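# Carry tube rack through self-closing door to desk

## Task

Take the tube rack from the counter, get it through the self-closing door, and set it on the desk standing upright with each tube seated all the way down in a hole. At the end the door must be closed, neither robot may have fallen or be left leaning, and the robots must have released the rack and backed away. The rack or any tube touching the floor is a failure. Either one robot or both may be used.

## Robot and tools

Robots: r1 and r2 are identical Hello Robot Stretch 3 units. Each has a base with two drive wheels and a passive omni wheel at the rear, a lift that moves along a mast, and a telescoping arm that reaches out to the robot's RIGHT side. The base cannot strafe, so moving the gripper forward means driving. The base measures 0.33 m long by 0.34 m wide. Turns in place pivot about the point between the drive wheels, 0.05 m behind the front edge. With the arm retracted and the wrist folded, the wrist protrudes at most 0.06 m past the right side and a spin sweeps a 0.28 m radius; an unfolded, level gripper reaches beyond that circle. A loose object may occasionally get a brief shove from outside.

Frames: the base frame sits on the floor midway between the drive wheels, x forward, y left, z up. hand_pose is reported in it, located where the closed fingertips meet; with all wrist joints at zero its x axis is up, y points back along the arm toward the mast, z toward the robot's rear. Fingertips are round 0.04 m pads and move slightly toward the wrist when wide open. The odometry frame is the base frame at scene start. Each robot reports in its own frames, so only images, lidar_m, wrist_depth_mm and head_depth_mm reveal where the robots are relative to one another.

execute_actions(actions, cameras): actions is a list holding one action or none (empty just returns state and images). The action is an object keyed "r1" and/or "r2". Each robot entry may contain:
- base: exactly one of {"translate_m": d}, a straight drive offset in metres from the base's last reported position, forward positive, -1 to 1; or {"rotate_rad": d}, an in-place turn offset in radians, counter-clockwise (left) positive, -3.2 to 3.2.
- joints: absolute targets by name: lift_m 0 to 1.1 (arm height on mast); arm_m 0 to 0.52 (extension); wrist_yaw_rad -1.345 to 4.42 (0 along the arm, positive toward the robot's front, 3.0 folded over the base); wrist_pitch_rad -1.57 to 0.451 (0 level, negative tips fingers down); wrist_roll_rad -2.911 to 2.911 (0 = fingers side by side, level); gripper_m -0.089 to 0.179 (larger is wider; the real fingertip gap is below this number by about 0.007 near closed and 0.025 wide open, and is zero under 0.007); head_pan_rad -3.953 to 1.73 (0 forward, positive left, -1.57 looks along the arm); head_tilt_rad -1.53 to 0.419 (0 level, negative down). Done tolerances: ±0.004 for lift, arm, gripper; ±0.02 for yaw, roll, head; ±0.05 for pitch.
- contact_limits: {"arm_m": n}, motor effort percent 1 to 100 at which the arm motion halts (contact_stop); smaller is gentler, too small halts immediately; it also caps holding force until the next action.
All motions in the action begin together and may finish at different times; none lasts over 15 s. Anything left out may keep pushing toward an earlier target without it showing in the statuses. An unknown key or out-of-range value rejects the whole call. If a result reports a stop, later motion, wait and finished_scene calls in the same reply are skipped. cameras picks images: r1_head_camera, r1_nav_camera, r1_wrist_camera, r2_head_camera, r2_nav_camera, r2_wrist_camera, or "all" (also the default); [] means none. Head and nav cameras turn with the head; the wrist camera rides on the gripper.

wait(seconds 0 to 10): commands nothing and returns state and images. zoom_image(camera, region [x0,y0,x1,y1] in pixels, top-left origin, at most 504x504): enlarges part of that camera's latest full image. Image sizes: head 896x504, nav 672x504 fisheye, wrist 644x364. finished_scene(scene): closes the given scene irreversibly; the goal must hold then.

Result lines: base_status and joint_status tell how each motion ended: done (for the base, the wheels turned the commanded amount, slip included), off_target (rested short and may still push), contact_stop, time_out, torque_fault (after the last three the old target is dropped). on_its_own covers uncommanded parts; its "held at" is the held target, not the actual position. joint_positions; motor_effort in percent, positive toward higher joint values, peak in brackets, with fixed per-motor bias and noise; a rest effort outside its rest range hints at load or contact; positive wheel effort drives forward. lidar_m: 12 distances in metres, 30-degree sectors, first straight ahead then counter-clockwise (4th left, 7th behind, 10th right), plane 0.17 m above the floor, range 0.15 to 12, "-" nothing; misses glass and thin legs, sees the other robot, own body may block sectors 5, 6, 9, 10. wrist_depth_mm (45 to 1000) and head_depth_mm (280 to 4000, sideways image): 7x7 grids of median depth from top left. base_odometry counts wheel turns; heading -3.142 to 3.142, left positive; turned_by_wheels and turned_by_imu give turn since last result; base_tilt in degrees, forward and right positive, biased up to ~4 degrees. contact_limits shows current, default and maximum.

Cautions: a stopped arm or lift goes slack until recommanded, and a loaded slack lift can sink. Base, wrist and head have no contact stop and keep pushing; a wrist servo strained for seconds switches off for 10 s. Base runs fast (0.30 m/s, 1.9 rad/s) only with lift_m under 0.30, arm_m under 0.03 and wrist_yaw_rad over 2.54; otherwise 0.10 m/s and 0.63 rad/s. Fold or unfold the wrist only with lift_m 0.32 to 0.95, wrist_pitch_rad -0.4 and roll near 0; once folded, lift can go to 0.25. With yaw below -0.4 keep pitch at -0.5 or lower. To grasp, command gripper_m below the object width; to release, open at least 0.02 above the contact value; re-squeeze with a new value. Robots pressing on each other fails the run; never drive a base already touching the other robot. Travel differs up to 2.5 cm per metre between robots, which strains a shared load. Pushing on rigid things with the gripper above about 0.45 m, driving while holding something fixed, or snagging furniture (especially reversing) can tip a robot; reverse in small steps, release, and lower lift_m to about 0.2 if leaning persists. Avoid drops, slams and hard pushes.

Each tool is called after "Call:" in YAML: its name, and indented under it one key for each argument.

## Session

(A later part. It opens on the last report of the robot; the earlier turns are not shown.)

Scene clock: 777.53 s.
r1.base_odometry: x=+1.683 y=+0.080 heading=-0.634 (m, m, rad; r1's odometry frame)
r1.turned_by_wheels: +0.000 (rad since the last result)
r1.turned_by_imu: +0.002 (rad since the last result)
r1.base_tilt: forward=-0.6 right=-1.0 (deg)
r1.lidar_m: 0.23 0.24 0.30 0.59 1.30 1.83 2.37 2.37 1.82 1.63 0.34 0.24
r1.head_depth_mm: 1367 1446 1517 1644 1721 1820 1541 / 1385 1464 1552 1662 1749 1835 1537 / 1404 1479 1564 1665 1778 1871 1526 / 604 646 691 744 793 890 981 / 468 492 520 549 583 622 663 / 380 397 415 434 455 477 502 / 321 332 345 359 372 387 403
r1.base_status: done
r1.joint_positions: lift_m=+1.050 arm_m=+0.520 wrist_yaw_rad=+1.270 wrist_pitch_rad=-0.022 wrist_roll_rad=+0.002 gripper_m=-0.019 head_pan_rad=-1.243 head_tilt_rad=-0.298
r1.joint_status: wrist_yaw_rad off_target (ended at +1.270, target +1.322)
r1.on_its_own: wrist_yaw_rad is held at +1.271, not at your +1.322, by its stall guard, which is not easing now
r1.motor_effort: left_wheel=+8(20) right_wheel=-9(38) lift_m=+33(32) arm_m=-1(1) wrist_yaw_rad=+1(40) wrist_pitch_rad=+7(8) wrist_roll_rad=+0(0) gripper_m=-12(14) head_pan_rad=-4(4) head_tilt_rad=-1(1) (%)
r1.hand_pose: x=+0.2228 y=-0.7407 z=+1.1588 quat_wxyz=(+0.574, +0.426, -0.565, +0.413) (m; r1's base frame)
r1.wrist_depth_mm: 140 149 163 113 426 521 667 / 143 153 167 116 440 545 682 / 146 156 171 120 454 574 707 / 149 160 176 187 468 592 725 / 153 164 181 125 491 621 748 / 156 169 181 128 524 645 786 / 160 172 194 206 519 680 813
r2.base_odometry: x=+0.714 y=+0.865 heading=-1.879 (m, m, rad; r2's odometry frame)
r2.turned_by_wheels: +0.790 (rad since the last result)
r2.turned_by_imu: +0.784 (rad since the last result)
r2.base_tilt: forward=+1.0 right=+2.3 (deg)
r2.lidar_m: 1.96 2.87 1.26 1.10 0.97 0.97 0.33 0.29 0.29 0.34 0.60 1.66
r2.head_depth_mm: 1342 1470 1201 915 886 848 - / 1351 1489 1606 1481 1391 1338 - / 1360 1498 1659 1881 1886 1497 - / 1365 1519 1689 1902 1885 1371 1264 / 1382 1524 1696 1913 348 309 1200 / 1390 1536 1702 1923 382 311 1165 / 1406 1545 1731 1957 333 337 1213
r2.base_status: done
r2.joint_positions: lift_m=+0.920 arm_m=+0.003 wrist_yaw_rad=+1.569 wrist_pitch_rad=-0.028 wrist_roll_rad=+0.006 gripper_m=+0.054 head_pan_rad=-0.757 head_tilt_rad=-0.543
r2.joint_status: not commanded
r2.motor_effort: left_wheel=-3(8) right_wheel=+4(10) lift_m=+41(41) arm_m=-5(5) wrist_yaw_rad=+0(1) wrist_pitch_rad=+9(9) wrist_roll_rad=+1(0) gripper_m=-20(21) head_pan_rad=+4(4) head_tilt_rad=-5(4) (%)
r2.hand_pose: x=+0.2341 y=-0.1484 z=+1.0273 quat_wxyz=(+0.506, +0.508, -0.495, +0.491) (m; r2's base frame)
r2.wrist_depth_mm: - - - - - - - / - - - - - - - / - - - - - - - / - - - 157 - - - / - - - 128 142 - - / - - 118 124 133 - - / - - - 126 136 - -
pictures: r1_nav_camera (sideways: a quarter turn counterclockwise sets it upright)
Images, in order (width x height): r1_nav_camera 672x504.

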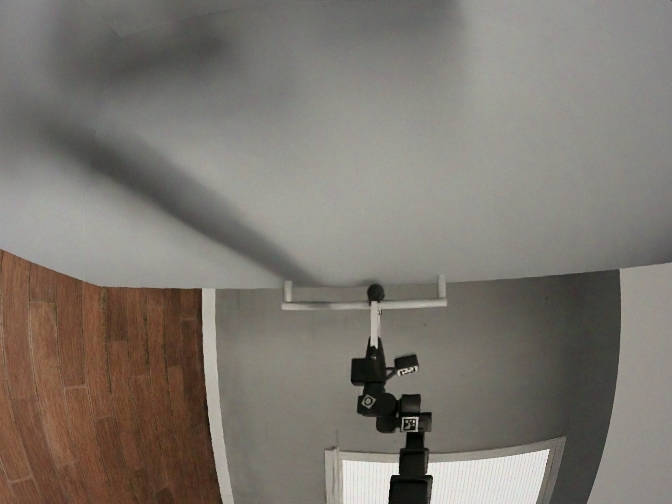

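Call:
execute_actions:
  actions:
    - {"r1": {"base": {"translate_m": -0.16}, "joints": {"wrist_yaw_rad": 1.37}}, "r2": {"base": {"translate_m": 0.17}}}
  cameras: ["r1_nav_camera"]

Scene clock: 793.50 s.
r1.base_odometry: x=+1.554 y=+0.174 heading=-0.633 (m, m, rad; r1's odometry frame)
r1.turned_by_wheels: +0.001 (rad since the last result)
r1.turned_by_imu: +0.003 (rad since the last result)
r1.base_tilt: forward=-0.6 right=-1.0 (deg)
r1.lidar_m: 0.35 0.38 0.51 0.95 1.14 1.79 2.21 2.22 1.86 1.66 0.45 0.36
r1.head_depth_mm: 1393 1479 1549 1666 1751 1832 1538 / 1413 1491 1583 1696 1784 1872 1535 / 1435 1513 1577 1705 1808 1887 1532 / 625 666 704 756 811 896 981 / 528 556 589 625 663 706 757 / 456 478 501 527 554 585 619 / 402 418 436 456 476 499 523
r1.base_status: done
r1.joint_positions: lift_m=+1.050 arm_m=+0.520 wrist_yaw_rad=+1.327 wrist_pitch_rad=-0.022 wrist_roll_rad=+0.002 gripper_m=-0.019 head_pan_rad=-1.243 head_tilt_rad=-0.298
r1.joint_status: wrist_yaw_rad off_target (ended at +1.327, target +1.370)
r1.on_its_own: wrist_yaw_rad is held at +1.308, not at your +1.370, by its stall guard, which is not easing now; wrist_yaw_rad is at rest, and its effort (-22) is outside its rest range (-12 to +12)
r1.motor_effort: left_wheel=+16(19) right_wheel=-18(26) lift_m=+33(33) arm_m=-3(3) wrist_yaw_rad=-22(74) wrist_pitch_rad=+7(7) wrist_roll_rad=+0(0) gripper_m=-13(16) head_pan_rad=-4(4) head_tilt_rad=-1(1) (%)
r1.hand_pose: x=+0.2267 y=-0.7270 z=+1.1588 quat_wxyz=(+0.562, +0.442, -0.553, +0.429) (m; r1's base frame)
r1.wrist_depth_mm: 158 162 167 173 183 708 765 / 162 167 172 179 189 729 771 / 166 171 178 185 195 747 784 / 171 176 184 126 643 781 790 / 176 181 189 128 669 812 813 / 181 188 194 130 699 857 834 / 186 194 206 209 477 899 851
r2.base_odometry: x=+0.662 y=+0.703 heading=-1.879 (m, m, rad; r2's odometry frame)
r2.turned_by_wheels: +0.000 (rad since the last result)
r2.turned_by_imu: +0.002 (rad since the last result)
r2.base_tilt: forward=+1.0 right=+2.2 (deg)
r2.lidar_m: 1.81 2.74 1.24 1.10 1.08 1.08 0.47 0.41 0.41 0.48 0.86 1.54
r2.head_depth_mm: 1249 1372 1470 1326 1274 1213 - / 1251 1376 1537 1717 1844 1505 - / 1263 1384 1537 1743 1861 1500 - / 1274 1406 1557 1761 1880 1371 1270 / 1285 1416 1570 1783 348 310 1199 / 1297 1427 1580 1789 382 311 1167 / 1304 1434 1602 1825 333 338 1215
r2.base_status: done
r2.joint_positions: lift_m=+0.920 arm_m=+0.003 wrist_yaw_rad=+1.569 wrist_pitch_rad=-0.028 wrist_roll_rad=+0.006 gripper_m=+0.054 head_pan_rad=-0.757 head_tilt_rad=-0.543
r2.joint_status: not commanded
r2.motor_effort: left_wheel=-3(5) right_wheel=+4(9) lift_m=+41(41) arm_m=-4(5) wrist_yaw_rad=+1(0) wrist_pitch_rad=+9(9) wrist_roll_rad=+0(0) gripper_m=-21(21) head_pan_rad=+4(4) head_tilt_rad=-5(4) (%)
r2.hand_pose: x=+0.2341 y=-0.1484 z=+1.0273 quat_wxyz=(+0.506, +0.508, -0.495, +0.491) (m; r2's base frame)
r2.wrist_depth_mm: - - - - - - - / - - - - - - - / - - - - - - - / - - - 156 - - - / - - - 128 142 - - / - - 118 124 133 - - / - - - 127 136 - -
pictures: r1_nav_camera (sideways: a quarter turn counterclockwise sets it upright)
Images, in order (width x height): r1_nav_camera 672x504.

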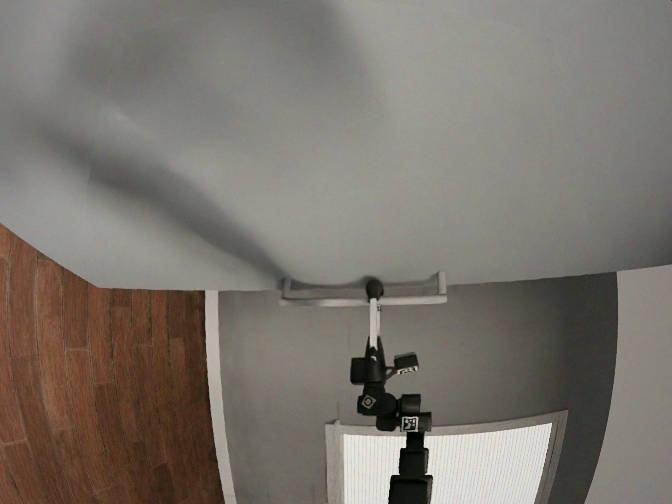

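Call:
execute_actions:
  actions:
    - {"r1": {"base": {"translate_m": -0.0757}, "joints": {"wrist_yaw_rad": 1.33, "arm_m": 0.493}}, "r2": {"base": {"translate_m": 0.12}}}
  cameras: []

Scene clock: 865.23 s.
r1.base_odometry: x=+1.493 y=+0.219 heading=-0.632 (m, m, rad; r1's odometry frame)
r1.turned_by_wheels: +0.000 (rad since the last result)
r1.turned_by_imu: +0.001 (rad since the last result)
r1.base_tilt: forward=-0.6 right=-1.0 (deg)
r1.lidar_m: 0.41 0.46 0.60 1.12 1.05 1.15 2.14 2.14 1.88 1.67 0.48 0.40
r1.head_depth_mm: 1409 1483 1562 1695 1767 1857 1530 / 1435 1509 1596 1714 1806 1887 1529 / 1442 1521 1599 1725 1833 1906 1533 / 618 652 698 747 793 875 957 / 535 565 597 633 674 718 771 / 473 497 521 547 578 612 650 / 423 442 461 482 506 531 559
r1.base_status: done
r1.joint_positions: lift_m=+1.050 arm_m=+0.493 wrist_yaw_rad=+1.313 wrist_pitch_rad=-0.021 wrist_roll_rad=+0.002 gripper_m=-0.019 head_pan_rad=-1.243 head_tilt_rad=-0.298
r1.joint_status: all done
r1.on_its_own: wrist_yaw_rad is at rest, and its effort (+20) is outside its rest range (-12 to +12)
r1.motor_effort: left_wheel=+8(18) right_wheel=-12(35) lift_m=+33(33) arm_m=-6(11) wrist_yaw_rad=+20(41) wrist_pitch_rad=+7(7) wrist_roll_rad=+0(0) gripper_m=-12(14) head_pan_rad=-4(5) head_tilt_rad=-1(1) (%)
r1.hand_pose: x=+0.2259 y=-0.7036 z=+1.1590 quat_wxyz=(+0.564, +0.438, -0.556, +0.425) (m; r1's base frame)
r1.wrist_depth_mm: 164 166 170 112 178 809 790 / 169 171 175 116 183 857 792 / 173 177 180 182 190 902 813 / 179 182 185 188 196 922 832 / 184 189 192 127 202 966 836 / 189 194 198 129 211 973 849 / 197 201 206 209 217 - 883
r2.base_odometry: x=+0.625 y=+0.588 heading=-1.879 (m, m, rad; r2's odometry frame)
r2.turned_by_wheels: +0.000 (rad since the last result)
r2.turned_by_imu: +0.001 (rad since the last result)
r2.base_tilt: forward=+1.0 right=+2.3 (deg)
r2.lidar_m: 1.72 2.65 1.72 1.03 1.17 1.16 0.57 0.50 0.50 0.58 1.05 1.47
r2.head_depth_mm: 1178 1289 1432 1612 1727 1463 - / 1184 1306 1440 1630 1776 1512 - / 1190 1318 1461 1641 1812 1505 - / 1199 1322 1474 1654 1816 1380 1263 / 1205 1334 1481 1676 348 309 1199 / 1221 1349 1490 1690 382 311 1168 / 1227 1357 1509 1715 333 337 1217
r2.base_status: done
r2.joint_positions: lift_m=+0.920 arm_m=+0.003 wrist_yaw_rad=+1.569 wrist_pitch_rad=-0.028 wrist_roll_rad=+0.006 gripper_m=+0.054 head_pan_rad=-0.757 head_tilt_rad=-0.543
r2.joint_status: not commanded
r2.motor_effort: left_wheel=-3(6) right_wheel=+4(8) lift_m=+41(41) arm_m=-4(5) wrist_yaw_rad=+1(0) wrist_pitch_rad=+9(9) wrist_roll_rad=+0(0) gripper_m=-20(22) head_pan_rad=+4(4) head_tilt_rad=-4(5) (%)
r2.hand_pose: x=+0.2341 y=-0.1484 z=+1.0273 quat_wxyz=(+0.506, +0.508, -0.495, +0.491) (m; r2's base frame)
r2.wrist_depth_mm: - - - - - - 924 / - - - - - - 968 / - - - - - - 970 / - - - 156 - - 967 / - - - 127 142 - - / - - 118 124 134 - - / - - - 126 137 - -
pictures: none
No camera images: the call's "cameras" was empty. Leave "cameras" out to get every camera's image.

Call:
execute_actions:
  actions:
    - {"r1": {"base": {"translate_m": -0.0758}, "joints": {"wrist_yaw_rad": 1.33, "arm_m": 0.477}}, "r2": {"base": {"translate_m": 0.12}}}
  cameras: []

Scene clock: 892.47 s.
r1.base_odometry: x=+1.432 y=+0.264 heading=-0.632 (m, m, rad; r1's odometry frame)
r1.turned_by_wheels: +0.001 (rad since the last result)
r1.turned_by_imu: +0.002 (rad since the last result)
r1.base_tilt: forward=-0.6 right=-1.1 (deg)
r1.lidar_m: 0.45 0.54 0.68 1.29 0.97 0.99 2.06 2.07 1.90 1.69 0.51 0.45
r1.head_depth_mm: 1421 1497 1572 1710 1777 1870 1535 / 1448 1519 1604 1722 1816 1895 1536 / 1458 1539 1625 1737 1849 1925 1537 / 611 644 693 717 771 861 938 / 542 571 604 642 682 730 785 / 486 511 537 565 599 632 673 / 441 462 482 506 532 558 589
r1.base_status: done
r1.joint_positions: lift_m=+1.050 arm_m=+0.477 wrist_yaw_rad=+1.335 wrist_pitch_rad=-0.021 wrist_roll_rad=+0.002 gripper_m=-0.019 head_pan_rad=-1.243 head_tilt_rad=-0.298
r1.joint_status: all done
r1.motor_effort: left_wheel=+13(12) right_wheel=-16(24) lift_m=+33(33) arm_m=-5(10) wrist_yaw_rad=-6(43) wrist_pitch_rad=+7(7) wrist_roll_rad=+0(0) gripper_m=-11(14) head_pan_rad=-4(4) head_tilt_rad=-1(2) (%)
r1.hand_pose: x=+0.2272 y=-0.6821 z=+1.1590 quat_wxyz=(+0.560, +0.444, -0.551, +0.431) (m; r1's base frame)
r1.wrist_depth_mm: 176 174 173 116 170 882 836 / 182 180 179 117 176 921 852 / 187 186 185 119 182 964 841 / 194 192 191 124 188 999 860 / 201 198 197 126 196 - 881 / 207 206 204 128 203 - 904 / 217 215 213 174 212 - 915
r2.base_odometry: x=+0.589 y=+0.474 heading=-1.880 (m, m, rad; r2's odometry frame)
r2.turned_by_wheels: +0.000 (rad since the last result)
r2.turned_by_imu: +0.001 (rad since the last result)
r2.base_tilt: forward=+1.0 right=+2.2 (deg)
r2.lidar_m: 1.62 2.57 1.69 0.95 1.25 1.25 0.67 0.58 0.58 0.68 1.23 1.38
r2.head_depth_mm: 1108 1214 1348 1512 1713 1515 - / 1114 1222 1361 1525 1724 1500 - / 1122 1232 1376 1548 1717 1496 - / 1127 1248 1384 1562 1738 1364 1261 / 1139 1255 1400 1585 348 309 1201 / 1148 1262 1404 1593 382 311 1167 / 1155 1280 1423 1608 333 337 1217
r2.base_status: done
r2.joint_positions: lift_m=+0.920 arm_m=+0.003 wrist_yaw_rad=+1.569 wrist_pitch_rad=-0.028 wrist_roll_rad=+0.006 gripper_m=+0.054 head_pan_rad=-0.757 head_tilt_rad=-0.543
r2.joint_status: not commanded
r2.motor_effort: left_wheel=-4(6) right_wheel=+4(10) lift_m=+41(41) arm_m=-4(4) wrist_yaw_rad=+0(1) wrist_pitch_rad=+9(9) wrist_roll_rad=+0(0) gripper_m=-21(20) head_pan_rad=+4(4) head_tilt_rad=-5(4) (%)
r2.hand_pose: x=+0.2341 y=-0.1484 z=+1.0273 quat_wxyz=(+0.506, +0.508, -0.495, +0.491) (m; r2's base frame)
r2.wrist_depth_mm: - - - - - - 872 / - - - - - - 907 / - - - - - - 911 / - - - 156 - - 923 / - - - 128 141 - 914 / - - 119 125 133 - 939 / - - - 126 137 - 932
pictures: none
No camera images: the call's "cameras" was empty. Leave "cameras" out to get every camera's image.

Call:
execute_actions:
  actions:
    - {"r1": {"base": {"translate_m": -0.075}, "joints": {"wrist_yaw_rad": 1.33, "arm_m": 0.447}}, "r2": {"base": {"translate_m": 0.12}}}
  cameras: []

Scene clock: 902.73 s.
r1.base_odometry: x=+1.371 y=+0.308 heading=-0.631 (m, m, rad; r1's odometry frame)
r1.turned_by_wheels: +0.001 (rad since the last result)
r1.turned_by_imu: +0.002 (rad since the last result)
r1.base_tilt: forward=-0.5 right=-1.0 (deg)
r1.lidar_m: 0.49 0.61 0.78 1.44 1.46 0.89 1.98 1.99 1.91 1.71 0.53 0.49
r1.head_depth_mm: 1436 1508 1595 1719 1800 1880 1536 / 1453 1544 1613 1734 1837 1913 1535 / 1476 1553 1646 1779 1865 1937 1537 / 596 625 657 703 745 836 909 / 538 569 601 639 679 725 779 / 491 516 543 572 605 642 684 / 451 471 494 519 546 575 608
r1.base_status: done
r1.joint_positions: lift_m=+1.050 arm_m=+0.447 wrist_yaw_rad=+1.338 wrist_pitch_rad=-0.021 wrist_roll_rad=+0.002 gripper_m=-0.019 head_pan_rad=-1.243 head_tilt_rad=-0.298
r1.joint_status: all done
r1.motor_effort: left_wheel=+14(15) right_wheel=-18(32) lift_m=+33(33) arm_m=-4(9) wrist_yaw_rad=-10(29) wrist_pitch_rad=+7(7) wrist_roll_rad=+0(0) gripper_m=-11(13) head_pan_rad=-5(4) head_tilt_rad=-2(1) (%)
r1.hand_pose: x=+0.2274 y=-0.6513 z=+1.1590 quat_wxyz=(+0.559, +0.445, -0.550, +0.432) (m; r1's base frame)
r1.wrist_depth_mm: 188 182 177 169 166 977 880 / 195 189 182 118 171 - 868 / 202 196 189 120 176 - 871 / 209 202 196 124 183 - 902 / 218 210 202 126 189 - 920 / 226 219 211 128 195 - 933 / 236 227 219 206 205 - 933
r2.base_odometry: x=+0.552 y=+0.360 heading=-1.880 (m, m, rad; r2's odometry frame)
r2.turned_by_wheels: +0.000 (rad since the last result)
r2.turned_by_imu: +0.001 (rad since the last result)
r2.base_tilt: forward=+1.1 right=+2.3 (deg)
r2.lidar_m: 1.53 2.48 1.64 0.88 1.33 1.34 0.77 0.67 0.67 0.79 1.30 1.30
r2.head_depth_mm: 1037 1144 1260 1416 1618 1513 - / 1042 1150 1275 1432 1636 1504 - / 1049 1154 1288 1452 1652 1513 - / 1063 1169 1304 1456 1633 1374 1265 / 1065 1177 1313 1475 348 309 1199 / 1078 1188 1326 1496 382 311 1167 / 1086 1198 1335 1510 333 337 1217
r2.base_status: done
r2.joint_positions: lift_m=+0.920 arm_m=+0.003 wrist_yaw_rad=+1.569 wrist_pitch_rad=-0.028 wrist_roll_rad=+0.006 gripper_m=+0.054 head_pan_rad=-0.757 head_tilt_rad=-0.543
r2.joint_status: not commanded
r2.motor_effort: left_wheel=-3(5) right_wheel=+4(11) lift_m=+41(41) arm_m=-4(5) wrist_yaw_rad=+1(0) wrist_pitch_rad=+9(9) wrist_roll_rad=+0(1) gripper_m=-21(21) head_pan_rad=+4(4) head_tilt_rad=-4(4) (%)
r2.hand_pose: x=+0.2341 y=-0.1484 z=+1.0273 quat_wxyz=(+0.506, +0.508, -0.495, +0.491) (m; r2's base frame)
r2.wrist_depth_mm: - - - - - 972 826 / - - - - - - 820 / - - - - - - 860 / - - - 156 - - 835 / - - - 128 141 - 859 / - - 118 125 134 - 877 / - - - 126 136 - 876
pictures: none
No camera images: the call's "cameras" was empty. Leave "cameras" out to get every camera's image.

Call:
execute_actions:
  actions:
    - {"r1": {"base": {"translate_m": -0.07}, "joints": {"wrist_yaw_rad": 1.335, "arm_m": 0.407}}, "r2": {"base": {"translate_m": 0.12}}}
  cameras: []

Call:
execute_actions:
  actions:
    - {"r1": {"base": {"translate_m": -0.065}, "joints": {"wrist_yaw_rad": 1.335, "arm_m": 0.358}}, "r2": {"base": {"translate_m": 0.12}}}
  cameras: ["r1_nav_camera", "r2_nav_camera"]

Scene clock: 910.83 s.
r1.base_odometry: x=+1.314 y=+0.349 heading=-0.630 (m, m, rad; r1's odometry frame)
r1.turned_by_wheels: +0.001 (rad since the last result)
r1.turned_by_imu: +0.001 (rad since the last result)
r1.base_tilt: forward=-0.6 right=-1.1 (deg)
r1.lidar_m: 0.53 0.69 0.86 1.43 1.44 0.82 1.92 1.93 1.92 1.72 0.54 0.51
r1.head_depth_mm: 1446 1525 1598 1676 1819 1890 1539 / 1472 1550 1631 1766 1847 1934 1534 / 1493 1575 1666 1779 1883 1955 1532 / 573 602 619 682 720 801 879 / 525 556 587 623 665 711 765 / 486 510 537 568 602 639 682 / 450 473 496 522 549 581 616
r1.base_status: done
r1.joint_positions: lift_m=+1.050 arm_m=+0.407 wrist_yaw_rad=+1.334 wrist_pitch_rad=-0.021 wrist_roll_rad=+0.002 gripper_m=-0.019 head_pan_rad=-1.243 head_tilt_rad=-0.298
r1.joint_status: all done
r1.motor_effort: left_wheel=+11(13) right_wheel=-14(32) lift_m=+33(33) arm_m=-5(8) wrist_yaw_rad=+1(26) wrist_pitch_rad=+7(7) wrist_roll_rad=+0(0) gripper_m=-11(13) head_pan_rad=-4(4) head_tilt_rad=-1(1) (%)
r1.hand_pose: x=+0.2271 y=-0.6125 z=+1.1590 quat_wxyz=(+0.560, +0.444, -0.551, +0.431) (m; r1's base frame)
r1.wrist_depth_mm: 203 192 181 113 164 - 897 / 210 199 187 116 167 - 899 / 218 206 195 119 173 - 933 / 228 214 201 182 179 - 921 / 237 223 210 125 185 - 949 / 247 233 221 129 190 - 996 / 260 242 226 140 201 - -
r2.base_odometry: x=+0.516 y=+0.245 heading=-1.880 (m, m, rad; r2's odometry frame)
r2.turned_by_wheels: +0.000 (rad since the last result)
r2.turned_by_imu: +0.001 (rad since the last result)
r2.base_tilt: forward=+1.0 right=+2.2 (deg)
r2.lidar_m: 1.43 2.39 1.58 0.83 1.41 1.41 0.87 0.76 0.76 0.89 1.21 1.22
r2.head_depth_mm: 969 1066 1176 1323 1513 1512 - / 975 1074 1192 1343 1530 1509 - / 984 1081 1206 1351 1541 1497 - / 993 1090 1208 1364 1535 1375 1266 / 1000 1099 1221 1380 348 309 1196 / 1004 1108 1235 1400 382 311 1167 / 1014 1117 1245 1413 333 337 1218
r2.base_status: done
r2.joint_positions: lift_m=+0.920 arm_m=+0.003 wrist_yaw_rad=+1.569 wrist_pitch_rad=-0.028 wrist_roll_rad=+0.006 gripper_m=+0.054 head_pan_rad=-0.757 head_tilt_rad=-0.543
r2.joint_status: not commanded
r2.motor_effort: left_wheel=-4(4) right_wheel=+4(10) lift_m=+41(41) arm_m=-5(4) wrist_yaw_rad=+1(2) wrist_pitch_rad=+9(9) wrist_roll_rad=+0(0) gripper_m=-20(20) head_pan_rad=+3(4) head_tilt_rad=-5(5) (%)
r2.hand_pose: x=+0.2341 y=-0.1484 z=+1.0273 quat_wxyz=(+0.506, +0.508, -0.495, +0.491) (m; r2's base frame)
r2.wrist_depth_mm: - - - - - 903 775 / - - - - - 929 767 / - - - - - 946 792 / - - - 157 - 974 798 / - - - 128 142 927 800 / - - 118 124 133 969 811 / - - - 126 136 999 829
pictures: none
No camera images: the call's "cameras" was empty. Leave "cameras" out to get every camera's image.

Scene clock: 913.00 s.
r1.base_odometry: x=+1.262 y=+0.388 heading=-0.630 (m, m, rad; r1's odometry frame)
r1.turned_by_wheels: +0.000 (rad since the last result)
r1.turned_by_imu: +0.001 (rad since the last result)
r1.base_tilt: forward=-0.6 right=-1.0 (deg)
r1.lidar_m: 0.55 0.77 0.93 1.42 1.43 0.77 1.85 1.85 1.94 1.73 0.54 0.52
r1.head_depth_mm: 1451 1526 1621 1678 1840 1901 1538 / 1481 1558 1638 1738 1867 1938 1540 / 1505 1584 1678 1799 1893 1954 1530 / 546 573 588 645 682 759 832 / 507 534 566 600 640 685 736 / 473 496 524 553 586 624 668 / 443 465 488 514 542 574 608
r1.base_status: done
r1.joint_positions: lift_m=+1.050 arm_m=+0.359 wrist_yaw_rad=+1.316 wrist_pitch_rad=-0.021 wrist_roll_rad=+0.002 gripper_m=-0.019 head_pan_rad=-1.243 head_tilt_rad=-0.298
r1.joint_status: all done
r1.on_its_own: wrist_yaw_rad is at rest, and its effort (+23) is outside its rest range (-12 to +12)
r1.motor_effort: left_wheel=+4(11) right_wheel=-9(27) lift_m=+33(33) arm_m=-6(8) wrist_yaw_rad=+23(31) wrist_pitch_rad=+7(7) wrist_roll_rad=+0(0) gripper_m=-12(13) head_pan_rad=-4(4) head_tilt_rad=-2(2) (%)
r1.hand_pose: x=+0.2260 y=-0.5680 z=+1.1589 quat_wxyz=(+0.564, +0.439, -0.555, +0.426) (m; r1's base frame)
r1.wrist_depth_mm: 216 201 186 112 161 - 926 / 226 209 192 116 166 - 961 / 235 218 199 177 171 - 969 / 245 226 207 183 177 - 981 / 257 236 216 127 183 - - / 273 245 228 129 186 - - / 285 260 233 208 198 - -
r2.base_odometry: x=+0.479 y=+0.131 heading=-1.880 (m, m, rad; r2's odometry frame)
r2.turned_by_wheels: +0.000 (rad since the last result)
r2.turned_by_imu: +0.001 (rad since the last result)
r2.base_tilt: forward=+1.1 right=+2.3 (deg)
r2.lidar_m: 1.33 2.30 2.31 0.78 1.50 1.50 0.97 0.85 0.85 1.00 1.13 1.13
r2.head_depth_mm: 902 990 1100 1230 1393 1509 - / 904 997 1104 1245 1419 1503 - / 914 1005 1119 1254 1437 1499 - / 921 1014 1124 1269 1429 1373 1262 / 931 1022 1137 1282 348 310 1196 / 937 1031 1145 1296 382 311 1166 / 943 1039 1161 1312 333 337 1216
r2.base_status: done
r2.joint_positions: lift_m=+0.920 arm_m=+0.003 wrist_yaw_rad=+1.569 wrist_pitch_rad=-0.028 wrist_roll_rad=+0.006 gripper_m=+0.054 head_pan_rad=-0.757 head_tilt_rad=-0.543
r2.joint_status: not commanded
r2.motor_effort: left_wheel=-4(6) right_wheel=+4(11) lift_m=+41(41) arm_m=-5(5) wrist_yaw_rad=+0(0) wrist_pitch_rad=+9(9) wrist_roll_rad=+1(0) gripper_m=-20(21) head_pan_rad=+4(4) head_tilt_rad=-4(4) (%)
r2.hand_pose: x=+0.2341 y=-0.1484 z=+1.0273 quat_wxyz=(+0.506, +0.508, -0.495, +0.491) (m; r2's base frame)
r2.wrist_depth_mm: - - - - - 854 693 / - - - - - 843 725 / - - - - - 852 717 / - - - 156 - 878 743 / - - - 128 142 899 752 / - - 118 125 134 894 744 / - - - 126 136 878 765
pictures: r1_nav_camera (sideways: a quarter turn counterclockwise sets it upright), r2_nav_camera (sideways: a quarter turn counterclockwise sets it upright)
Images, in order (width x height): r1_nav_camera 672x504, r2_nav_camera 672x504.

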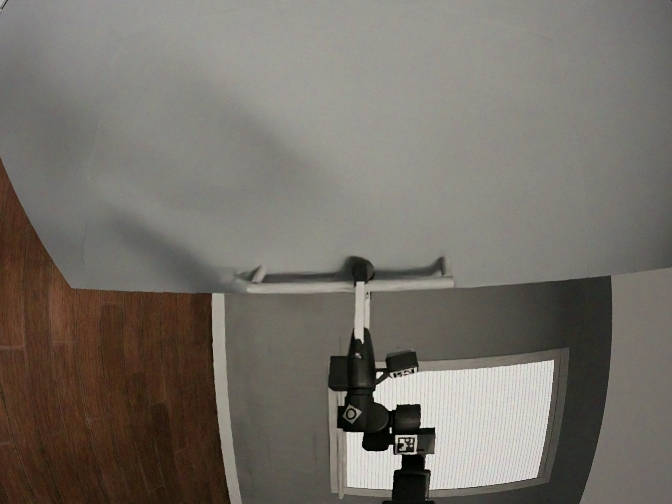

